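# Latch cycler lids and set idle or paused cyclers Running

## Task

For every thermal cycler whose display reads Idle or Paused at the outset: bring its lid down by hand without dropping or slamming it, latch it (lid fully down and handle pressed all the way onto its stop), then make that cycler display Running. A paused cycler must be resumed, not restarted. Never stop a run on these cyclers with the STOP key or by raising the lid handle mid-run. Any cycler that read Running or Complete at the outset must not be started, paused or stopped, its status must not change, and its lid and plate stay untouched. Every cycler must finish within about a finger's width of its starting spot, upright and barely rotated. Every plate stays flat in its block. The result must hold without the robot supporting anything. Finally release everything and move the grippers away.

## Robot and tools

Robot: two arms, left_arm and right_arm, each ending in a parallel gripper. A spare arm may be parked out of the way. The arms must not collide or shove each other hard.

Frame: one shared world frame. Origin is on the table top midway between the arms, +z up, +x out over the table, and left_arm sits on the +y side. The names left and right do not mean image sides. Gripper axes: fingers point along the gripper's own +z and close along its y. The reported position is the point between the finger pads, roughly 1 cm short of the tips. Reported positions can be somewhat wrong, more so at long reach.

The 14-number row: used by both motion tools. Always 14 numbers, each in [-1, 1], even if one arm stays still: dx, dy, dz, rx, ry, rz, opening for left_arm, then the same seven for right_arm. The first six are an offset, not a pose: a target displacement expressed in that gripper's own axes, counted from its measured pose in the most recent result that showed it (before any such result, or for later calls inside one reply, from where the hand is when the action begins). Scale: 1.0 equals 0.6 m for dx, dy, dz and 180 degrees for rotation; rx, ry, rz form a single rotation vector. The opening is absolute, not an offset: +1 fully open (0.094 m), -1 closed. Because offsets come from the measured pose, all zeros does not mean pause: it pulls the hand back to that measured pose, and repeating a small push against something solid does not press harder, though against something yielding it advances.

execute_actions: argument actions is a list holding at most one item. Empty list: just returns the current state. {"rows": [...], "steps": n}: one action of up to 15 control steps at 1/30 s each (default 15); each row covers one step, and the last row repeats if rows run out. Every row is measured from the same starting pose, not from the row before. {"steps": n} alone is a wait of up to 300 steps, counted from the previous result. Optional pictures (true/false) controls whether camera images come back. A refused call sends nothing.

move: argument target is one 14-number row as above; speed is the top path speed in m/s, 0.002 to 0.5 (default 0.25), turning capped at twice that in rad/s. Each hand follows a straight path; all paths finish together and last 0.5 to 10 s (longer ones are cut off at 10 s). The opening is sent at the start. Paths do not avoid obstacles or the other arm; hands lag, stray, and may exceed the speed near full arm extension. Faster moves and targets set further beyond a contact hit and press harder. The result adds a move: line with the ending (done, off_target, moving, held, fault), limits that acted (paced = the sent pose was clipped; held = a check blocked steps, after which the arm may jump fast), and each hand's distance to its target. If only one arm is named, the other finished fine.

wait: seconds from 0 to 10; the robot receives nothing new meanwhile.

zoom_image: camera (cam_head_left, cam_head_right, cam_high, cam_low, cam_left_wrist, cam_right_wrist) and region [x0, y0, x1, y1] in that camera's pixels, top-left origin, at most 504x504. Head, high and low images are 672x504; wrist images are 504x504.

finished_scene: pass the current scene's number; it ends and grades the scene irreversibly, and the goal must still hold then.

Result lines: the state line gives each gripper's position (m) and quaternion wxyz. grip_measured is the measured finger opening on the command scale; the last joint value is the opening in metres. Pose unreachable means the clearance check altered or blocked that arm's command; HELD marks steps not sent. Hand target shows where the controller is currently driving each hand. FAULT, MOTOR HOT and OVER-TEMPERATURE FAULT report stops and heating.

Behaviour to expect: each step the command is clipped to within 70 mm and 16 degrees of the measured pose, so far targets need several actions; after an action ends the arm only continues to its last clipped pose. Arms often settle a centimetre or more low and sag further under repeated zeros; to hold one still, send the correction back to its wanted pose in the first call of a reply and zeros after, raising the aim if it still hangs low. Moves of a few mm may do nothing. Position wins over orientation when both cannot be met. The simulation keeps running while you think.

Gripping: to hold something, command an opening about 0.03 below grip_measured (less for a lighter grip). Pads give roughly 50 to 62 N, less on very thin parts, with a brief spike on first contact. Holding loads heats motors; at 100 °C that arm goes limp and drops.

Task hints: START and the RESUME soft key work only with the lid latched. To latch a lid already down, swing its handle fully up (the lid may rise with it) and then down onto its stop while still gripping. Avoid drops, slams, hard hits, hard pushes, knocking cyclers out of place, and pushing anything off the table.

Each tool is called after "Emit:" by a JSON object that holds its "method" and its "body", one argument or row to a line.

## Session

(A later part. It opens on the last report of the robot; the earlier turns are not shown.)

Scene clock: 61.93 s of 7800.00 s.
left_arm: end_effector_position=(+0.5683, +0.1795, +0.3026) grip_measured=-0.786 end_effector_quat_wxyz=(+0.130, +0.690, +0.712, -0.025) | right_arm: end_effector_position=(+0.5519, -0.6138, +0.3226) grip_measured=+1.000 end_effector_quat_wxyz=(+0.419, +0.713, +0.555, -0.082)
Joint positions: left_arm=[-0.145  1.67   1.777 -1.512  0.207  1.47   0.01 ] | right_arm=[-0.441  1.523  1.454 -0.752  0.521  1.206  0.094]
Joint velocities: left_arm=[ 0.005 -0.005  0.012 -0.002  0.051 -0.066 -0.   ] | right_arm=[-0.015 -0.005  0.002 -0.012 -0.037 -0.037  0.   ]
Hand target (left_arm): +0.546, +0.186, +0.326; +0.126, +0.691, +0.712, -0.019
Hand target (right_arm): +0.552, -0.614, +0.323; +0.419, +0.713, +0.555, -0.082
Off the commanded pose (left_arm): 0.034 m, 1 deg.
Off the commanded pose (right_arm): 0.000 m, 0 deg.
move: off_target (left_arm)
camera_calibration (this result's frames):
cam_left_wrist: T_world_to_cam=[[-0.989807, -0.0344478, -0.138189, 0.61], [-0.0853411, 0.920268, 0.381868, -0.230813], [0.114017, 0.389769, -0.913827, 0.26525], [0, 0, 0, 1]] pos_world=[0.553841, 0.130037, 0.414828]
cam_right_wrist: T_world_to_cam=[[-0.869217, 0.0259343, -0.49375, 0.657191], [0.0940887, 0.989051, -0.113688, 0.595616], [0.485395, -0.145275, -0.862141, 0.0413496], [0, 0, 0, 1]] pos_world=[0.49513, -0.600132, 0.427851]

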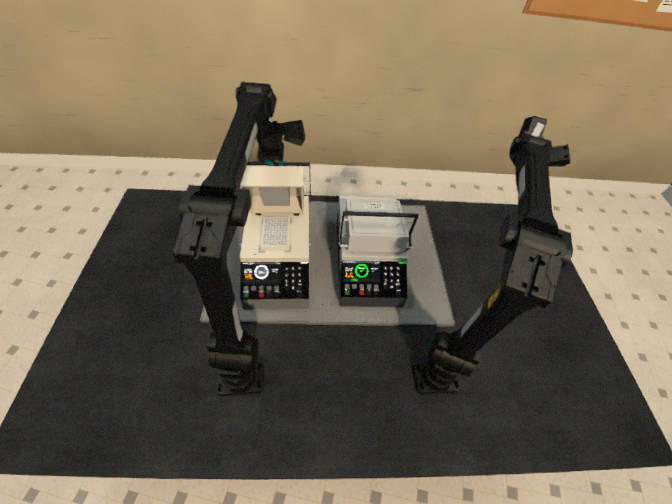

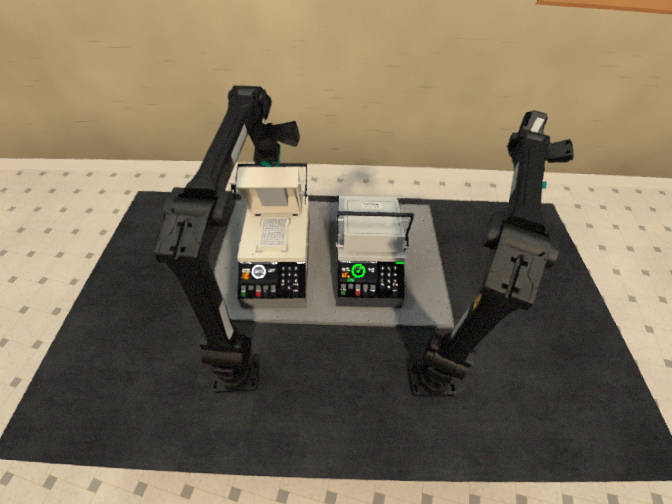

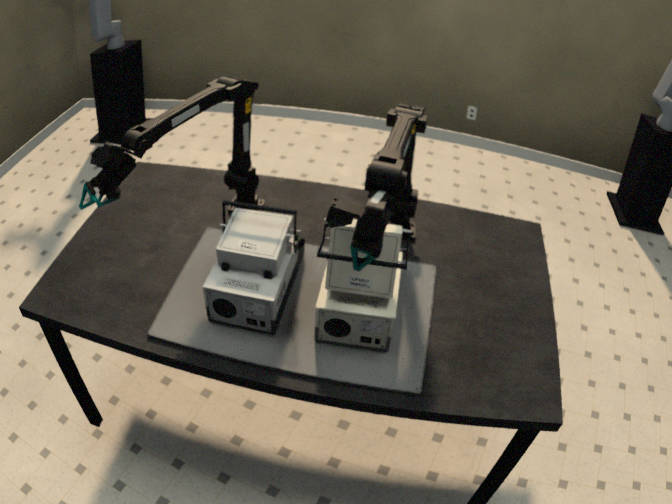

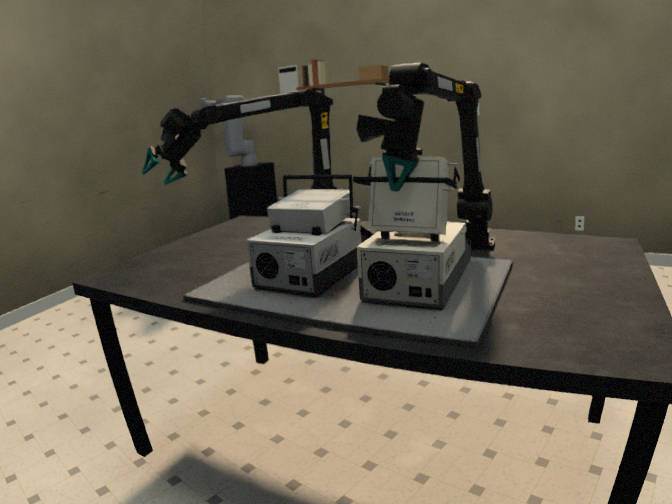

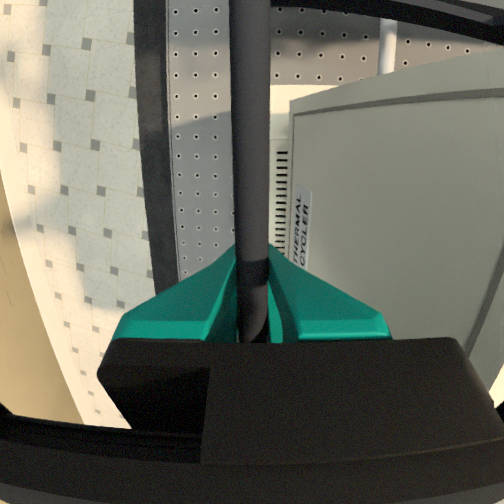

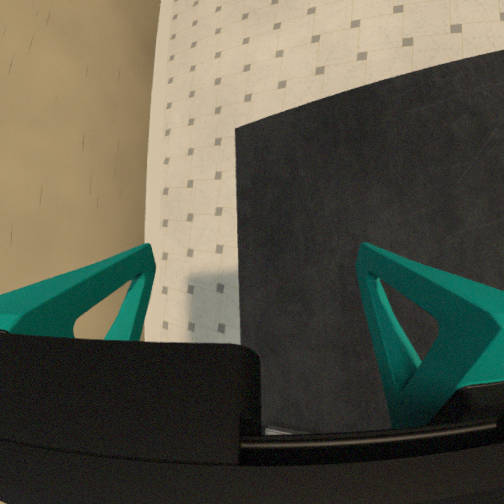

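Emit:
{"method": "move", "body": {
  "target": [0,-0.12,-0.015,0,0,0,-0.8,0,0,0,0,0,0,1],
  "speed": 0.03
}}

Emit:
{"method": "move", "body": {
  "target": [0,-0.1,0.01,0,0,0,-0.8,0,0,0,0,0,0,1],
  "speed": 0.03
}}

Scene clock: 73.53 s of 7800.00 s.
left_arm: end_effector_position=(+0.5069, +0.1752, +0.3057) grip_measured=-0.786 end_effector_quat_wxyz=(+0.143, +0.689, +0.710, -0.019) | right_arm: end_effector_position=(+0.5519, -0.6138, +0.3226) grip_measured=+1.000 end_effector_quat_wxyz=(+0.419, +0.713, +0.555, -0.082)
Joint positions: left_arm=[-0.157  1.487  1.564 -1.452  0.215  1.455  0.01 ] | right_arm=[-0.441  1.523  1.454 -0.752  0.521  1.206  0.094]
Joint velocities: left_arm=[-0.005 -0.005  0.012  0.002 -0.051 -0.037  0.   ] | right_arm=[-0.005 -0.015  0.017  0.017  0.007  0.007  0.   ]
Hand target (left_arm): +0.496, +0.177, +0.301; +0.130, +0.690, +0.712, -0.025
Hand target (right_arm): +0.552, -0.614, +0.323; +0.419, +0.713, +0.555, -0.082
Off the commanded pose (left_arm): 0.012 m, 2 deg.
Off the commanded pose (right_arm): 0.000 m, 0 deg.
After step 90, 5.90 s passed at rest.
move: off_target (left_arm)
camera_calibration (this result's frames):
cam_left_wrist: T_world_to_cam=[[-0.985747, -0.0369314, -0.164132, 0.55582], [-0.0960158, 0.924614, 0.368605, -0.224608], [0.138146, 0.379111, -0.914981, 0.266674], [0, 0, 0, 1]] pos_world=[0.489492, 0.127104, 0.418021]
cam_right_wrist: T_world_to_cam=[[-0.869217, 0.0259343, -0.49375, 0.657191], [0.0940887, 0.989051, -0.113688, 0.595616], [0.485395, -0.145275, -0.862141, 0.0413496], [0, 0, 0, 1]] pos_world=[0.49513, -0.600132, 0.427851]

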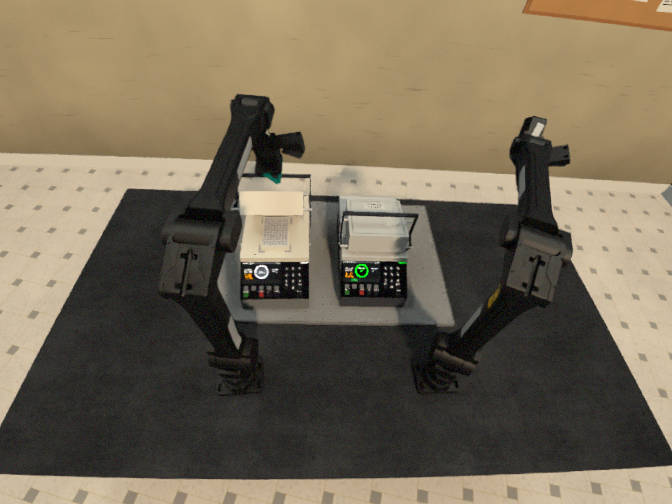

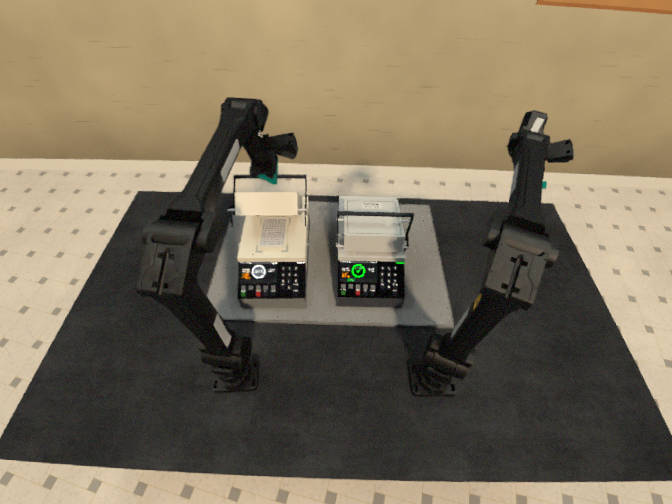

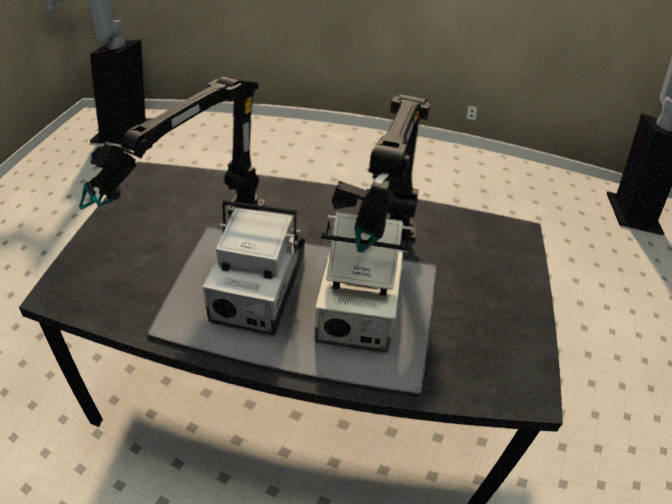

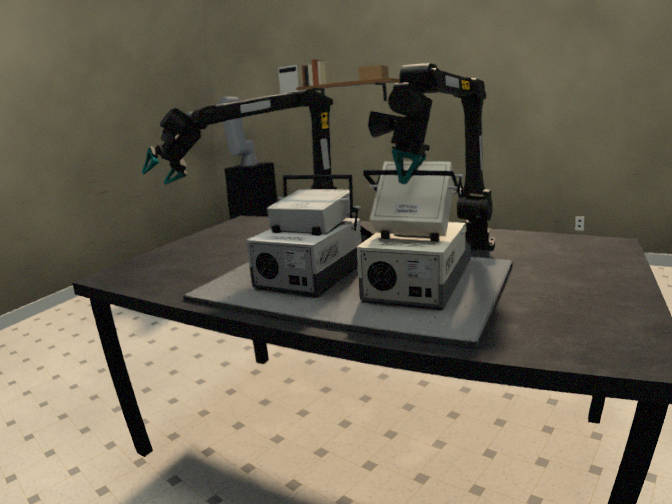

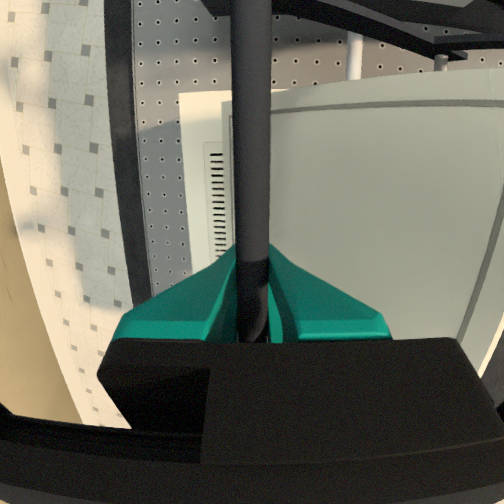

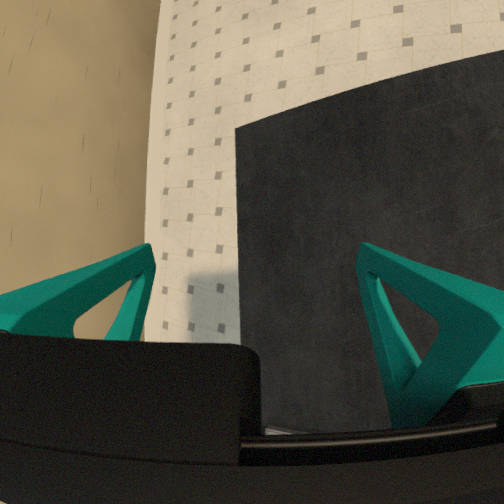

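Scene clock: 75.83 s of 7800.00 s.
left_arm: end_effector_position=(+0.4463, +0.1712, +0.2880) grip_measured=-0.788 end_effector_quat_wxyz=(+0.137, +0.688, +0.712, -0.029) | right_arm: end_effector_position=(+0.5519, -0.6138, +0.3226) grip_measured=+1.000 end_effector_quat_wxyz=(+0.419, +0.713, +0.555, -0.082)
Joint positions: left_arm=[-0.175  1.341  1.371 -1.422  0.218  1.436  0.01 ] | right_arm=[-0.441  1.523  1.454 -0.752  0.521  1.206  0.094]
Joint velocities: left_arm=[-0.015 -0.005 -0.002 -0.017 -0.051 -0.007  0.001] | right_arm=[-0.015 -0.015 -0.002  0.017 -0.022 -0.022  0.   ]
Hand target (left_arm): +0.449, +0.171, +0.290; +0.143, +0.689, +0.710, -0.020
Hand target (right_arm): +0.552, -0.614, +0.323; +0.419, +0.713, +0.555, -0.082
Off the commanded pose (left_arm): 0.003 m, 1 deg.
Off the commanded pose (right_arm): 0.000 m, 0 deg.
move: done
camera_calibration (this result's frames):
cam_left_wrist: T_world_to_cam=[[-0.989216, -0.0385885, -0.141288, 0.488236], [-0.0883949, 0.926465, 0.365854, -0.223124], [0.116781, 0.374398, -0.919885, 0.272138], [0, 0, 0, 1]] pos_world=[0.431467, 0.123669, 0.400948]
cam_right_wrist: T_world_to_cam=[[-0.869217, 0.0259343, -0.49375, 0.657191], [0.0940887, 0.989051, -0.113688, 0.595616], [0.485395, -0.145275, -0.862141, 0.0413496], [0, 0, 0, 1]] pos_world=[0.49513, -0.600132, 0.427851]

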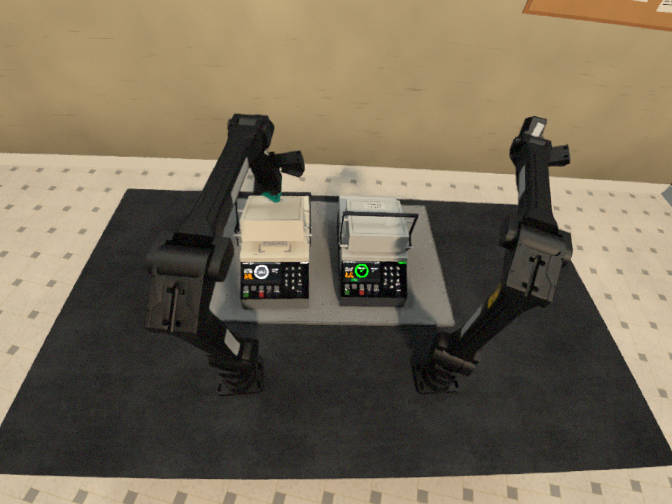

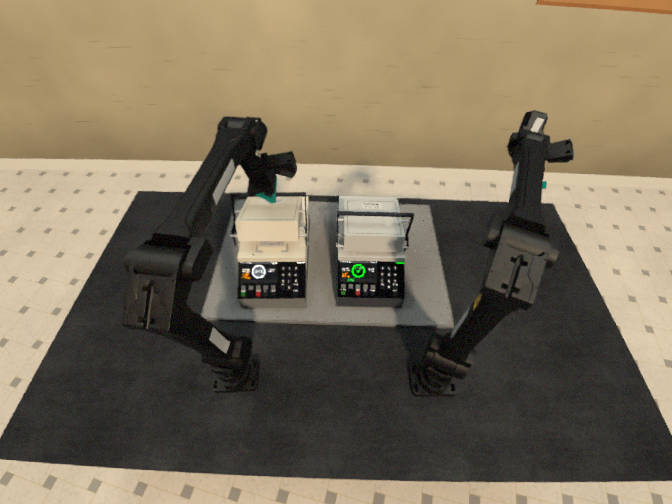

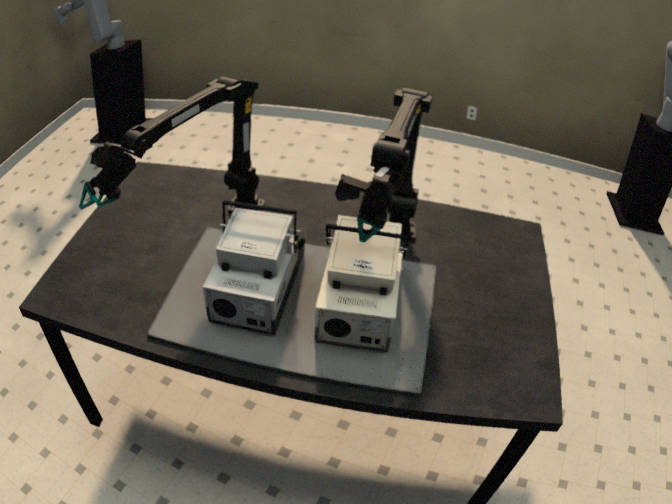

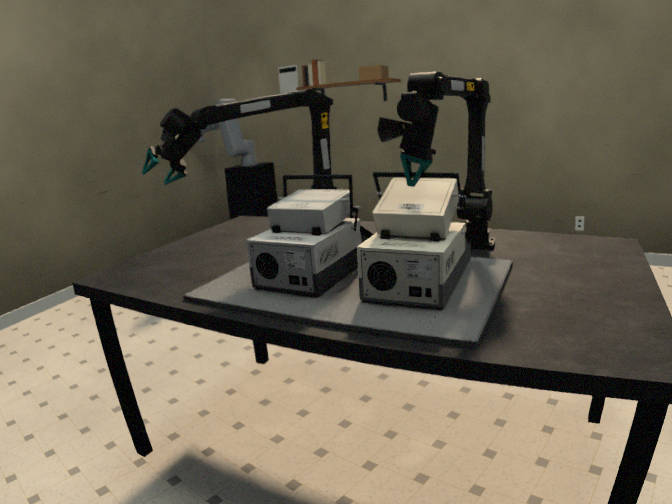

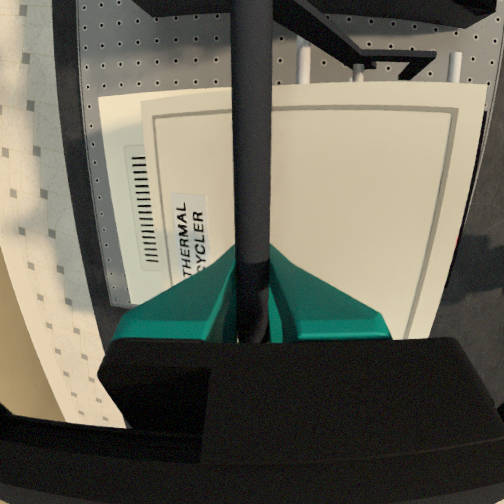

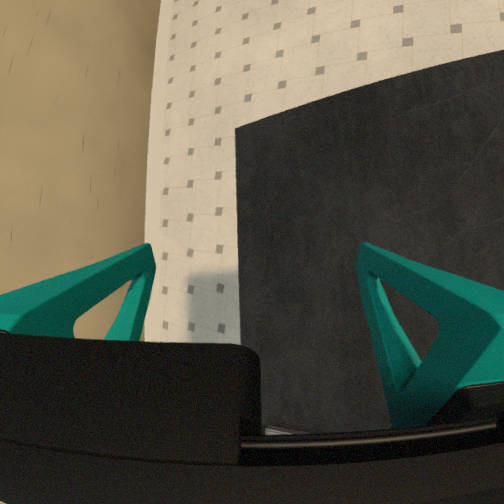

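Emit:
{"method": "move", "body": {
  "target": [0,-0.083,0.04,0,0,0,-0.8,0,0,0,0,0,0,1],
  "speed": 0.02
}}

Emit:
{"method": "move", "body": {
  "target": [0,-0.06,0.045,0,0,0,-0.8,0,0,0,0,0,0,1],
  "speed": 0.015
}}

Scene clock: 85.37 s of 7800.00 s.
left_arm: end_effector_position=(+0.4109, +0.1688, +0.2660) grip_measured=-0.789 end_effector_quat_wxyz=(+0.147, +0.687, +0.711, -0.020) | right_arm: end_effector_position=(+0.5519, -0.6138, +0.3226) grip_measured=+1.000 end_effector_quat_wxyz=(+0.419, +0.713, +0.555, -0.082)
Joint positions: left_arm=[-0.19   1.232  1.212 -1.342  0.213  1.417  0.01 ] | right_arm=[-0.441  1.523  1.454 -0.752  0.521  1.206  0.094]
Joint velocities: left_arm=[-0.005 -0.015 -0.002  0.007 -0.007  0.037 -0.001] | right_arm=[-0.005 -0.015 -0.017  0.002 -0.051 -0.007  0.   ]
Hand target (left_arm): +0.401, +0.163, +0.258; +0.137, +0.688, +0.712, -0.029
Hand target (right_arm): +0.552, -0.614, +0.323; +0.419, +0.713, +0.555, -0.082
Off the commanded pose (left_arm): 0.014 m, 2 deg.
Off the commanded pose (right_arm): 0.000 m, 0 deg.
After step 90, 3.53 s passed at rest.
move: off_target (left_arm)
camera_calibration (this result's frames):
cam_left_wrist: T_world_to_cam=[[-0.984927, -0.04157, -0.1679, 0.45589], [-0.100883, 0.92655, 0.362392, -0.209899], [0.140503, 0.373868, -0.916778, 0.24643], [0, 0, 0, 1]] pos_world=[0.393219, 0.121301, 0.378531]
cam_right_wrist: T_world_to_cam=[[-0.869217, 0.0259343, -0.49375, 0.657191], [0.0940887, 0.989051, -0.113688, 0.595616], [0.485395, -0.145275, -0.862141, 0.0413496], [0, 0, 0, 1]] pos_world=[0.49513, -0.600132, 0.427851]

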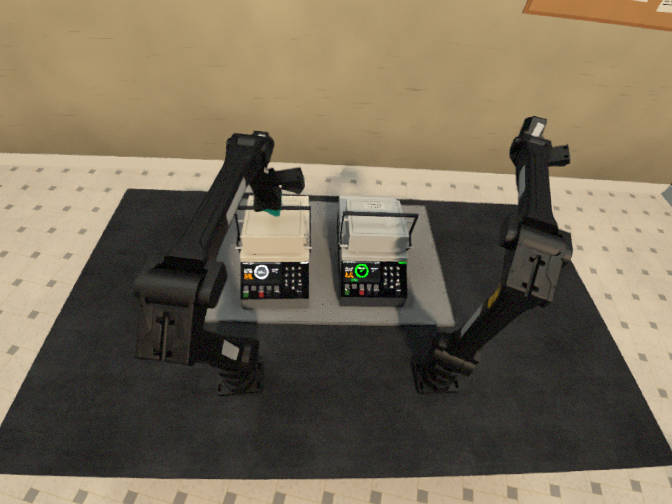

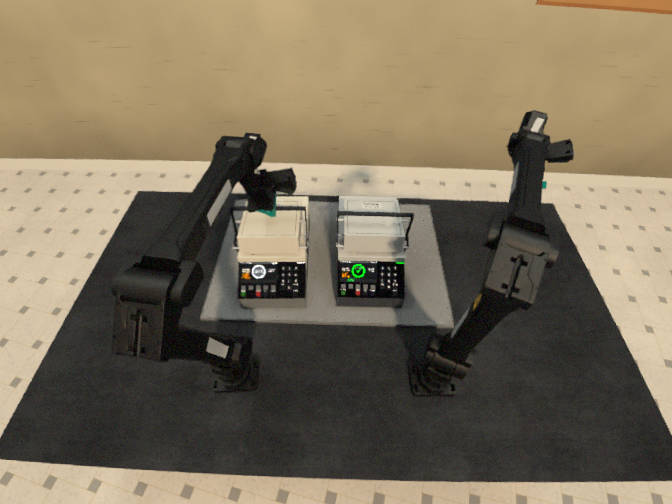

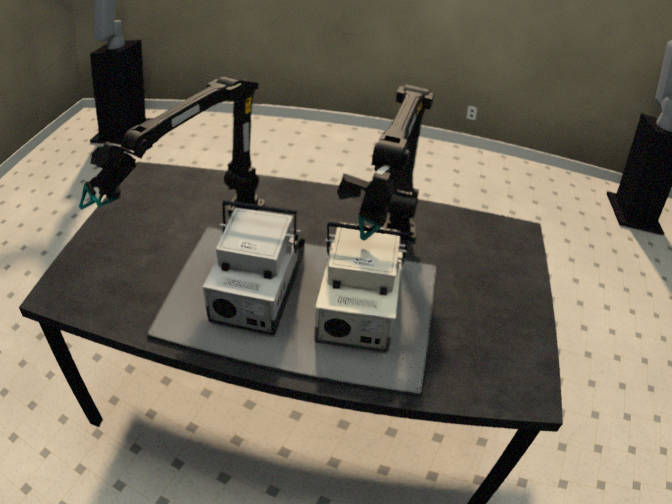

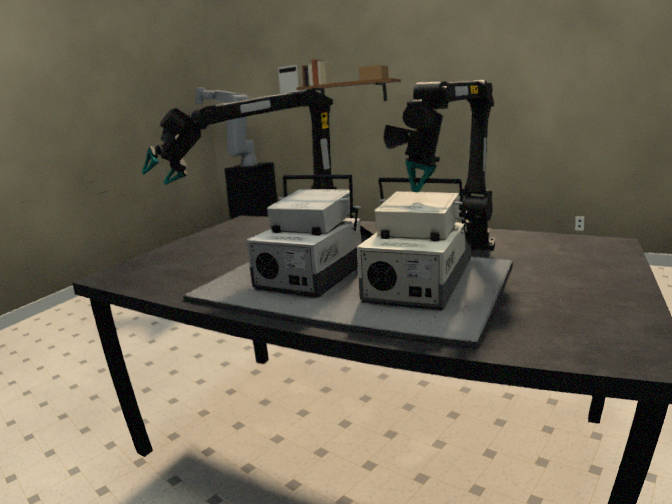

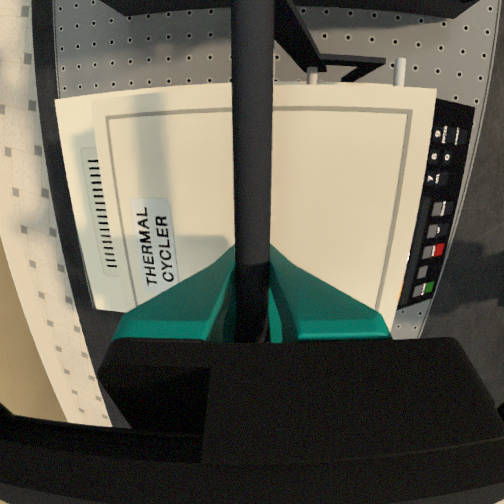

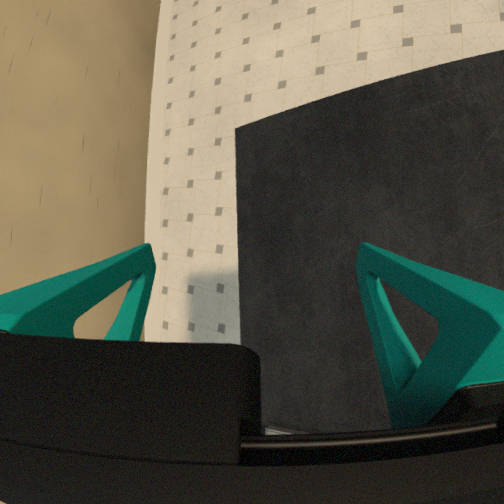

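Scene clock: 88.60 s of 7800.00 s.
left_arm: end_effector_position=(+0.3950, +0.1676, +0.2647) grip_measured=-0.790 end_effector_quat_wxyz=(+0.179, +0.687, +0.704, +0.009) | right_arm: end_effector_position=(+0.5519, -0.6138, +0.3226) grip_measured=+1.000 end_effector_quat_wxyz=(+0.419, +0.713, +0.555, -0.082)
Joint positions: left_arm=[-0.201  1.134  1.118 -1.255  0.204  1.408  0.01 ] | right_arm=[-0.441  1.523  1.454 -0.752  0.521  1.206  0.094]
Joint velocities: left_arm=[-0.024 -0.034  0.007 -0.012  0.007 -0.022 -0.   ] | right_arm=[ 0.005  0.005 -0.012  0.002  0.022 -0.066  0.   ]
Hand target (left_arm): +0.380, +0.161, +0.235; +0.146, +0.687, +0.711, -0.020
Hand target (right_arm): +0.552, -0.614, +0.323; +0.419, +0.713, +0.555, -0.082
Off the commanded pose (left_arm): 0.035 m, 5 deg.
Off the commanded pose (right_arm): 0.000 m, 0 deg.
move: off_target (left_arm)
camera_calibration (this result's frames):
cam_left_wrist: T_world_to_cam=[[-0.966206, -0.0423677, -0.254264, 0.455556], [-0.132601, 0.927571, 0.349327, -0.194141], [0.221048, 0.371238, -0.901843, 0.212569], [0, 0, 0, 1]] pos_world=[0.36743, 0.120467, 0.375354]
cam_right_wrist: T_world_to_cam=[[-0.869217, 0.0259343, -0.49375, 0.657191], [0.0940887, 0.989051, -0.113688, 0.595616], [0.485395, -0.145275, -0.862141, 0.0413496], [0, 0, 0, 1]] pos_world=[0.49513, -0.600132, 0.427851]

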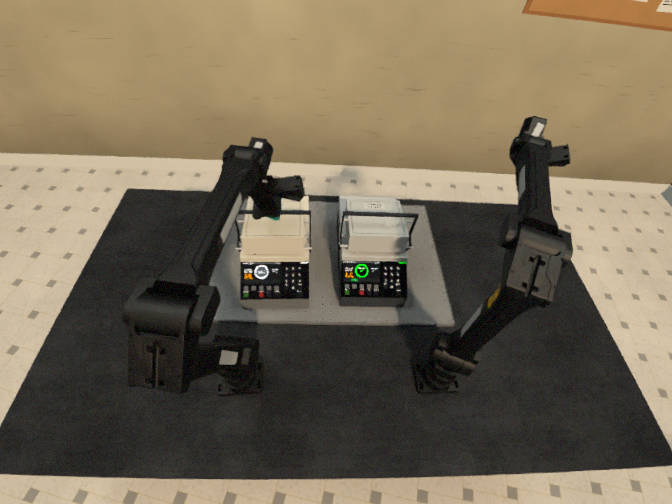

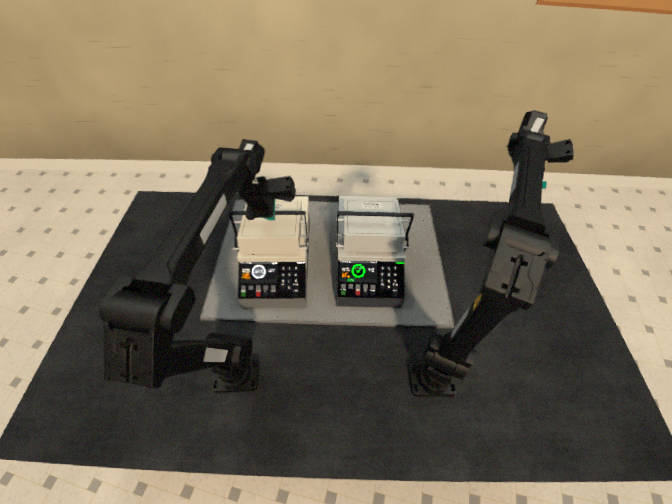

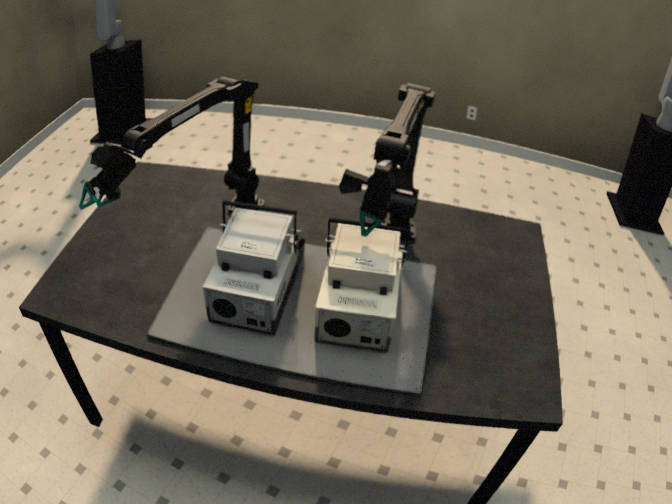

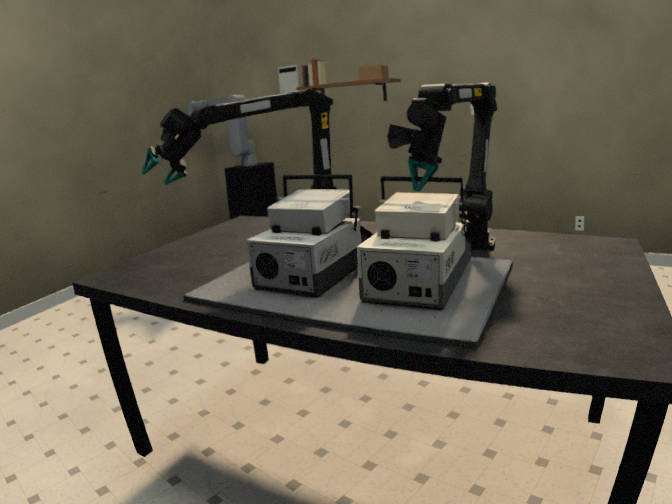

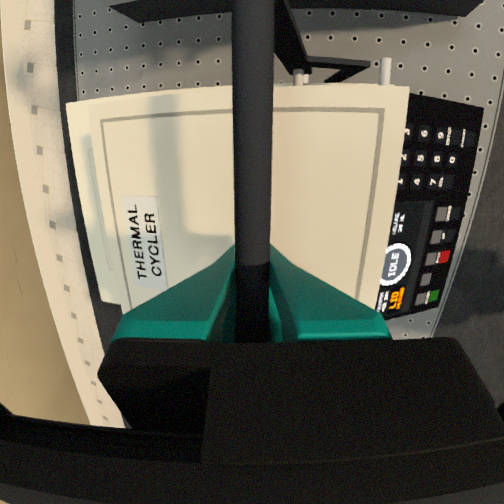

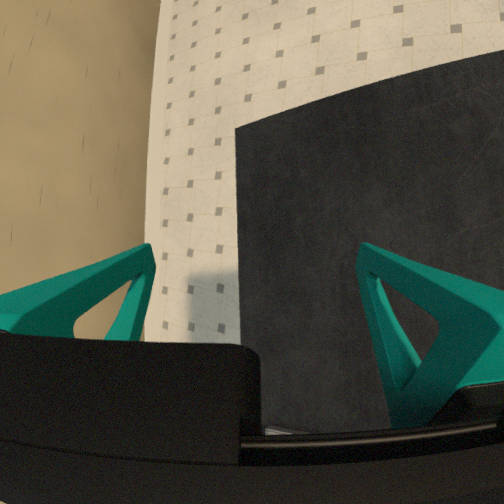

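Emit:
{"method": "move", "body": {
  "target": [0,-0.085,0.02,-0.06,0,0,-0.8,0,0,0,0,0,0,1],
  "speed": 0.03
}}

Emit:
{"method": "move", "body": {
  "target": [0,-0.095,0.075,-0.06,0,0,-0.8,0,0,0,0,0,0,1],
  "speed": 0.03
}}

Scene clock: 102.70 s of 7800.00 s.
left_arm: end_effector_position=(+0.3549, +0.1654, +0.2569) grip_measured=-0.790 end_effector_quat_wxyz=(+0.253, +0.679, +0.683, +0.094) | right_arm: end_effector_position=(+0.5519, -0.6138, +0.3226) grip_measured=+1.000 end_effector_quat_wxyz=(+0.419, +0.713, +0.555, -0.082)
Joint positions: left_arm=[-0.255  0.88   0.885 -1.044  0.137  1.367  0.01 ] | right_arm=[-0.441  1.523  1.454 -0.752  0.521  1.206  0.094]
Joint velocities: left_arm=[ 0.005  0.005  0.017 -0.017 -0.007 -0.022 -0.   ] | right_arm=[ 0.005 -0.005 -0.012  0.002  0.022  0.051  0.   ]
Hand target (left_arm): +0.349, +0.162, +0.241; +0.243, +0.668, +0.699, +0.075
Hand target (right_arm): +0.552, -0.614, +0.323; +0.419, +0.713, +0.555, -0.082
Off the commanded pose (left_arm): 0.018 m, 3 deg.
Off the commanded pose (right_arm): 0.000 m, 0 deg.
After step 90, 7.73 s passed at rest.
move: off_target (left_arm)
camera_calibration (this result's frames):
cam_left_wrist: T_world_to_cam=[[-0.882715, -0.0475387, -0.467498, 0.440661], [-0.220559, 0.920388, 0.322861, -0.155481], [0.414931, 0.388106, -0.822925, 0.123394], [0, 0, 0, 1]] pos_world=[0.303486, 0.116162, 0.357751]
cam_right_wrist: T_world_to_cam=[[-0.869217, 0.0259343, -0.49375, 0.657191], [0.0940887, 0.989051, -0.113688, 0.595616], [0.485395, -0.145275, -0.862141, 0.0413496], [0, 0, 0, 1]] pos_world=[0.49513, -0.600132, 0.427851]

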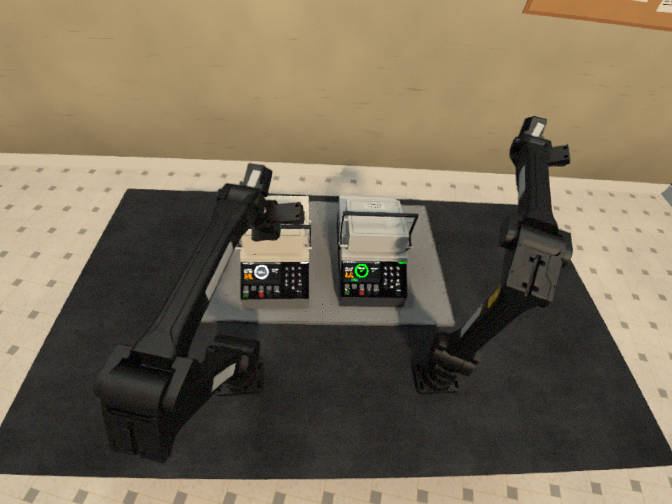

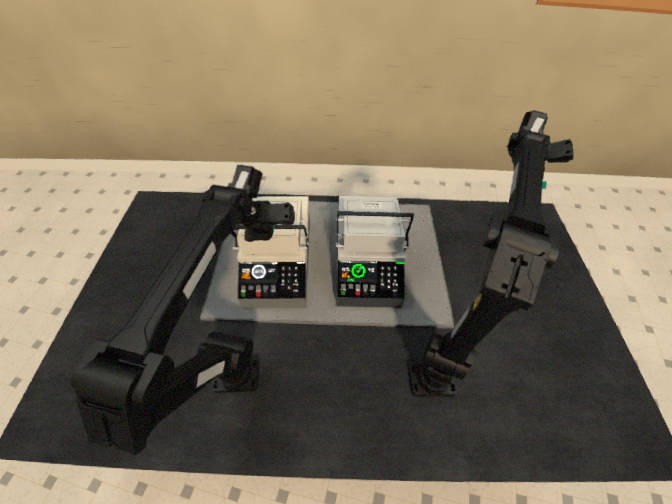

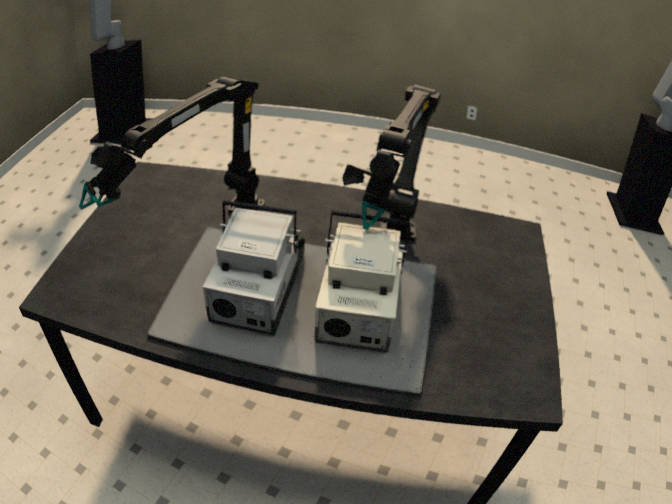

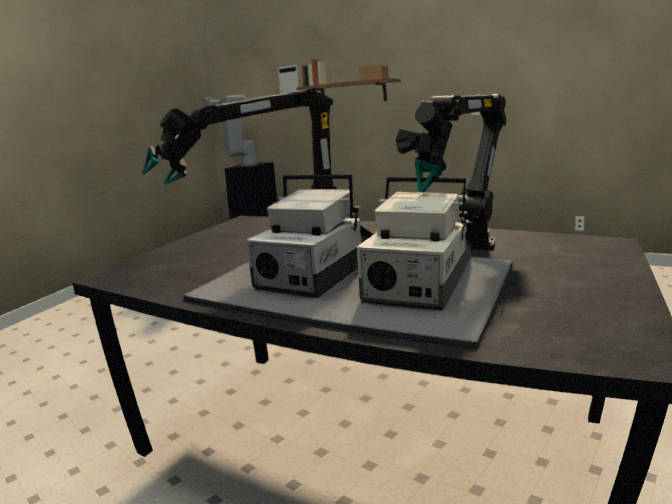

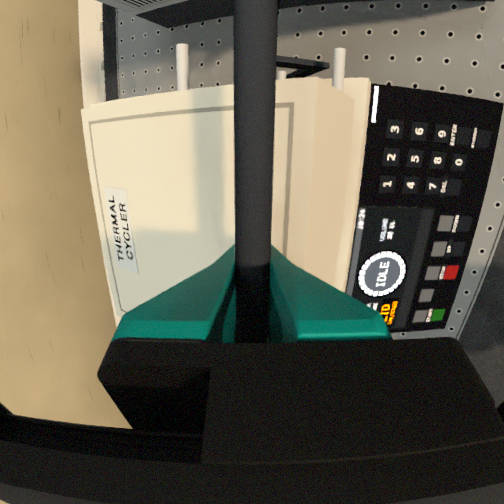

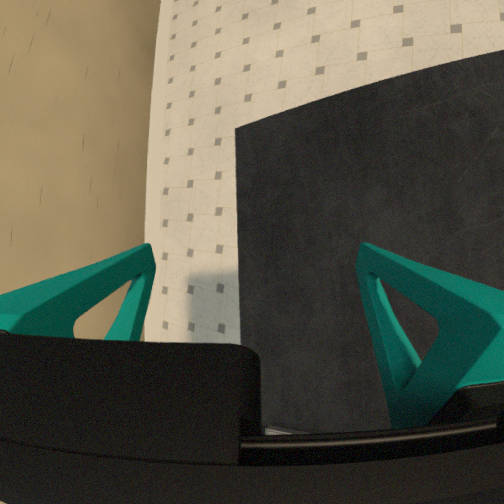

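Scene clock: 106.07 s of 7800.00 s.
left_arm: end_effector_position=(+0.3431, +0.1644, +0.2446) grip_measured=-0.790 end_effector_quat_wxyz=(+0.349, +0.651, +0.639, +0.215) | right_arm: end_effector_position=(+0.5519, -0.6138, +0.3226) grip_measured=+1.000 end_effector_quat_wxyz=(+0.419, +0.713, +0.555, -0.082)
Joint positions: left_arm=[-0.333  0.654  0.636 -0.707  0.003  1.349  0.01 ] | right_arm=[-0.441  1.523  1.454 -0.752  0.521  1.206  0.094]
Joint velocities: left_arm=[ 0.005  0.005 -0.002 -0.002 -0.022 -0.022 -0.001] | right_arm=[-0.015 -0.015 -0.012  0.002  0.007  0.007  0.   ]
Hand target (left_arm): +0.324, +0.155, +0.194; +0.313, +0.653, +0.671, +0.160
Hand target (right_arm): +0.552, -0.614, +0.323; +0.419, +0.713, +0.555, -0.082
Off the commanded pose (left_arm): 0.057 m, 8 deg.
Off the commanded pose (right_arm): 0.000 m, 0 deg.
move: off_target (left_arm)
camera_calibration (this result's frames):
cam_left_wrist: T_world_to_cam=[[-0.686589, -0.0472774, -0.725507, 0.420273], [-0.334873, 0.906296, 0.257851, -0.0957575], [0.645334, 0.419991, -0.638085, -0.0110045], [0, 0, 0, 1]] pos_world=[0.263589, 0.111276, 0.32258]
cam_right_wrist: T_world_to_cam=[[-0.869217, 0.0259343, -0.49375, 0.657191], [0.0940887, 0.989051, -0.113688, 0.595616], [0.485395, -0.145275, -0.862141, 0.0413496], [0, 0, 0, 1]] pos_world=[0.49513, -0.600132, 0.427851]

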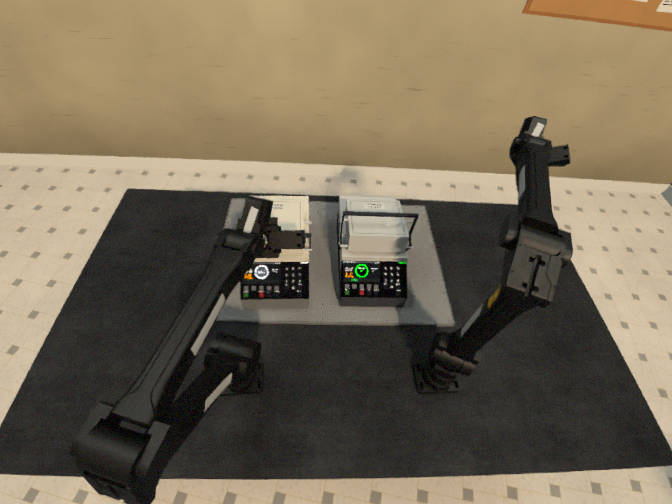

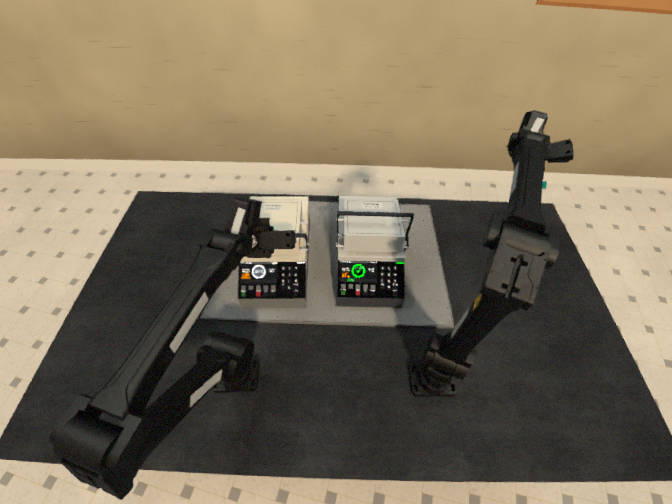

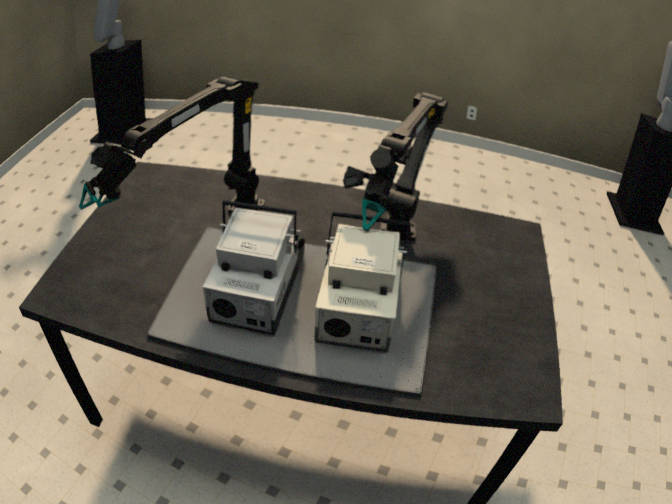

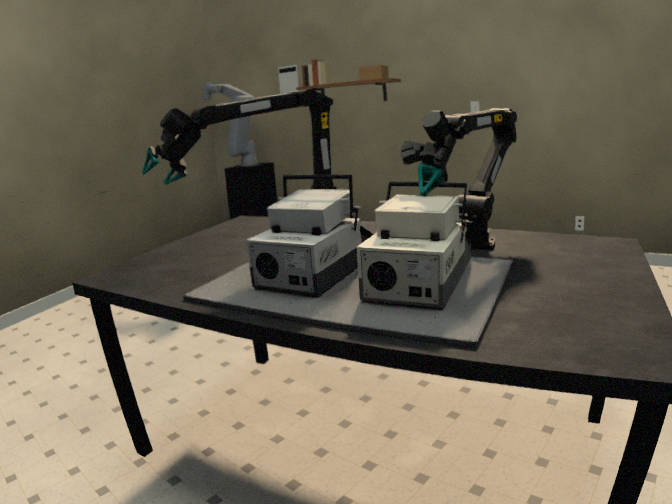

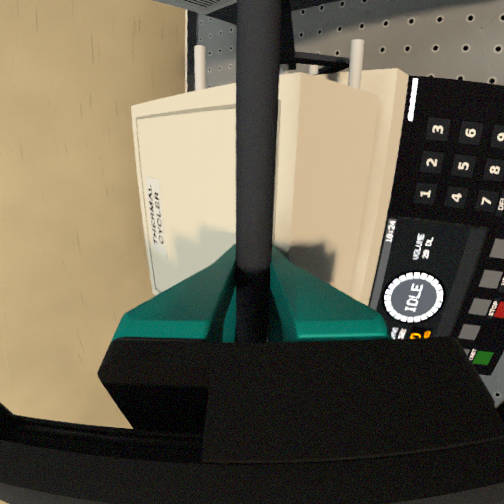

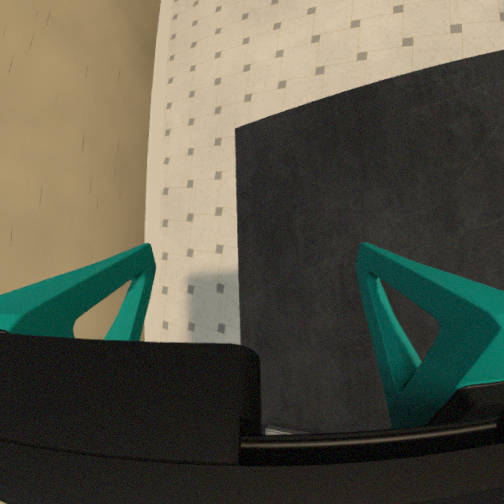

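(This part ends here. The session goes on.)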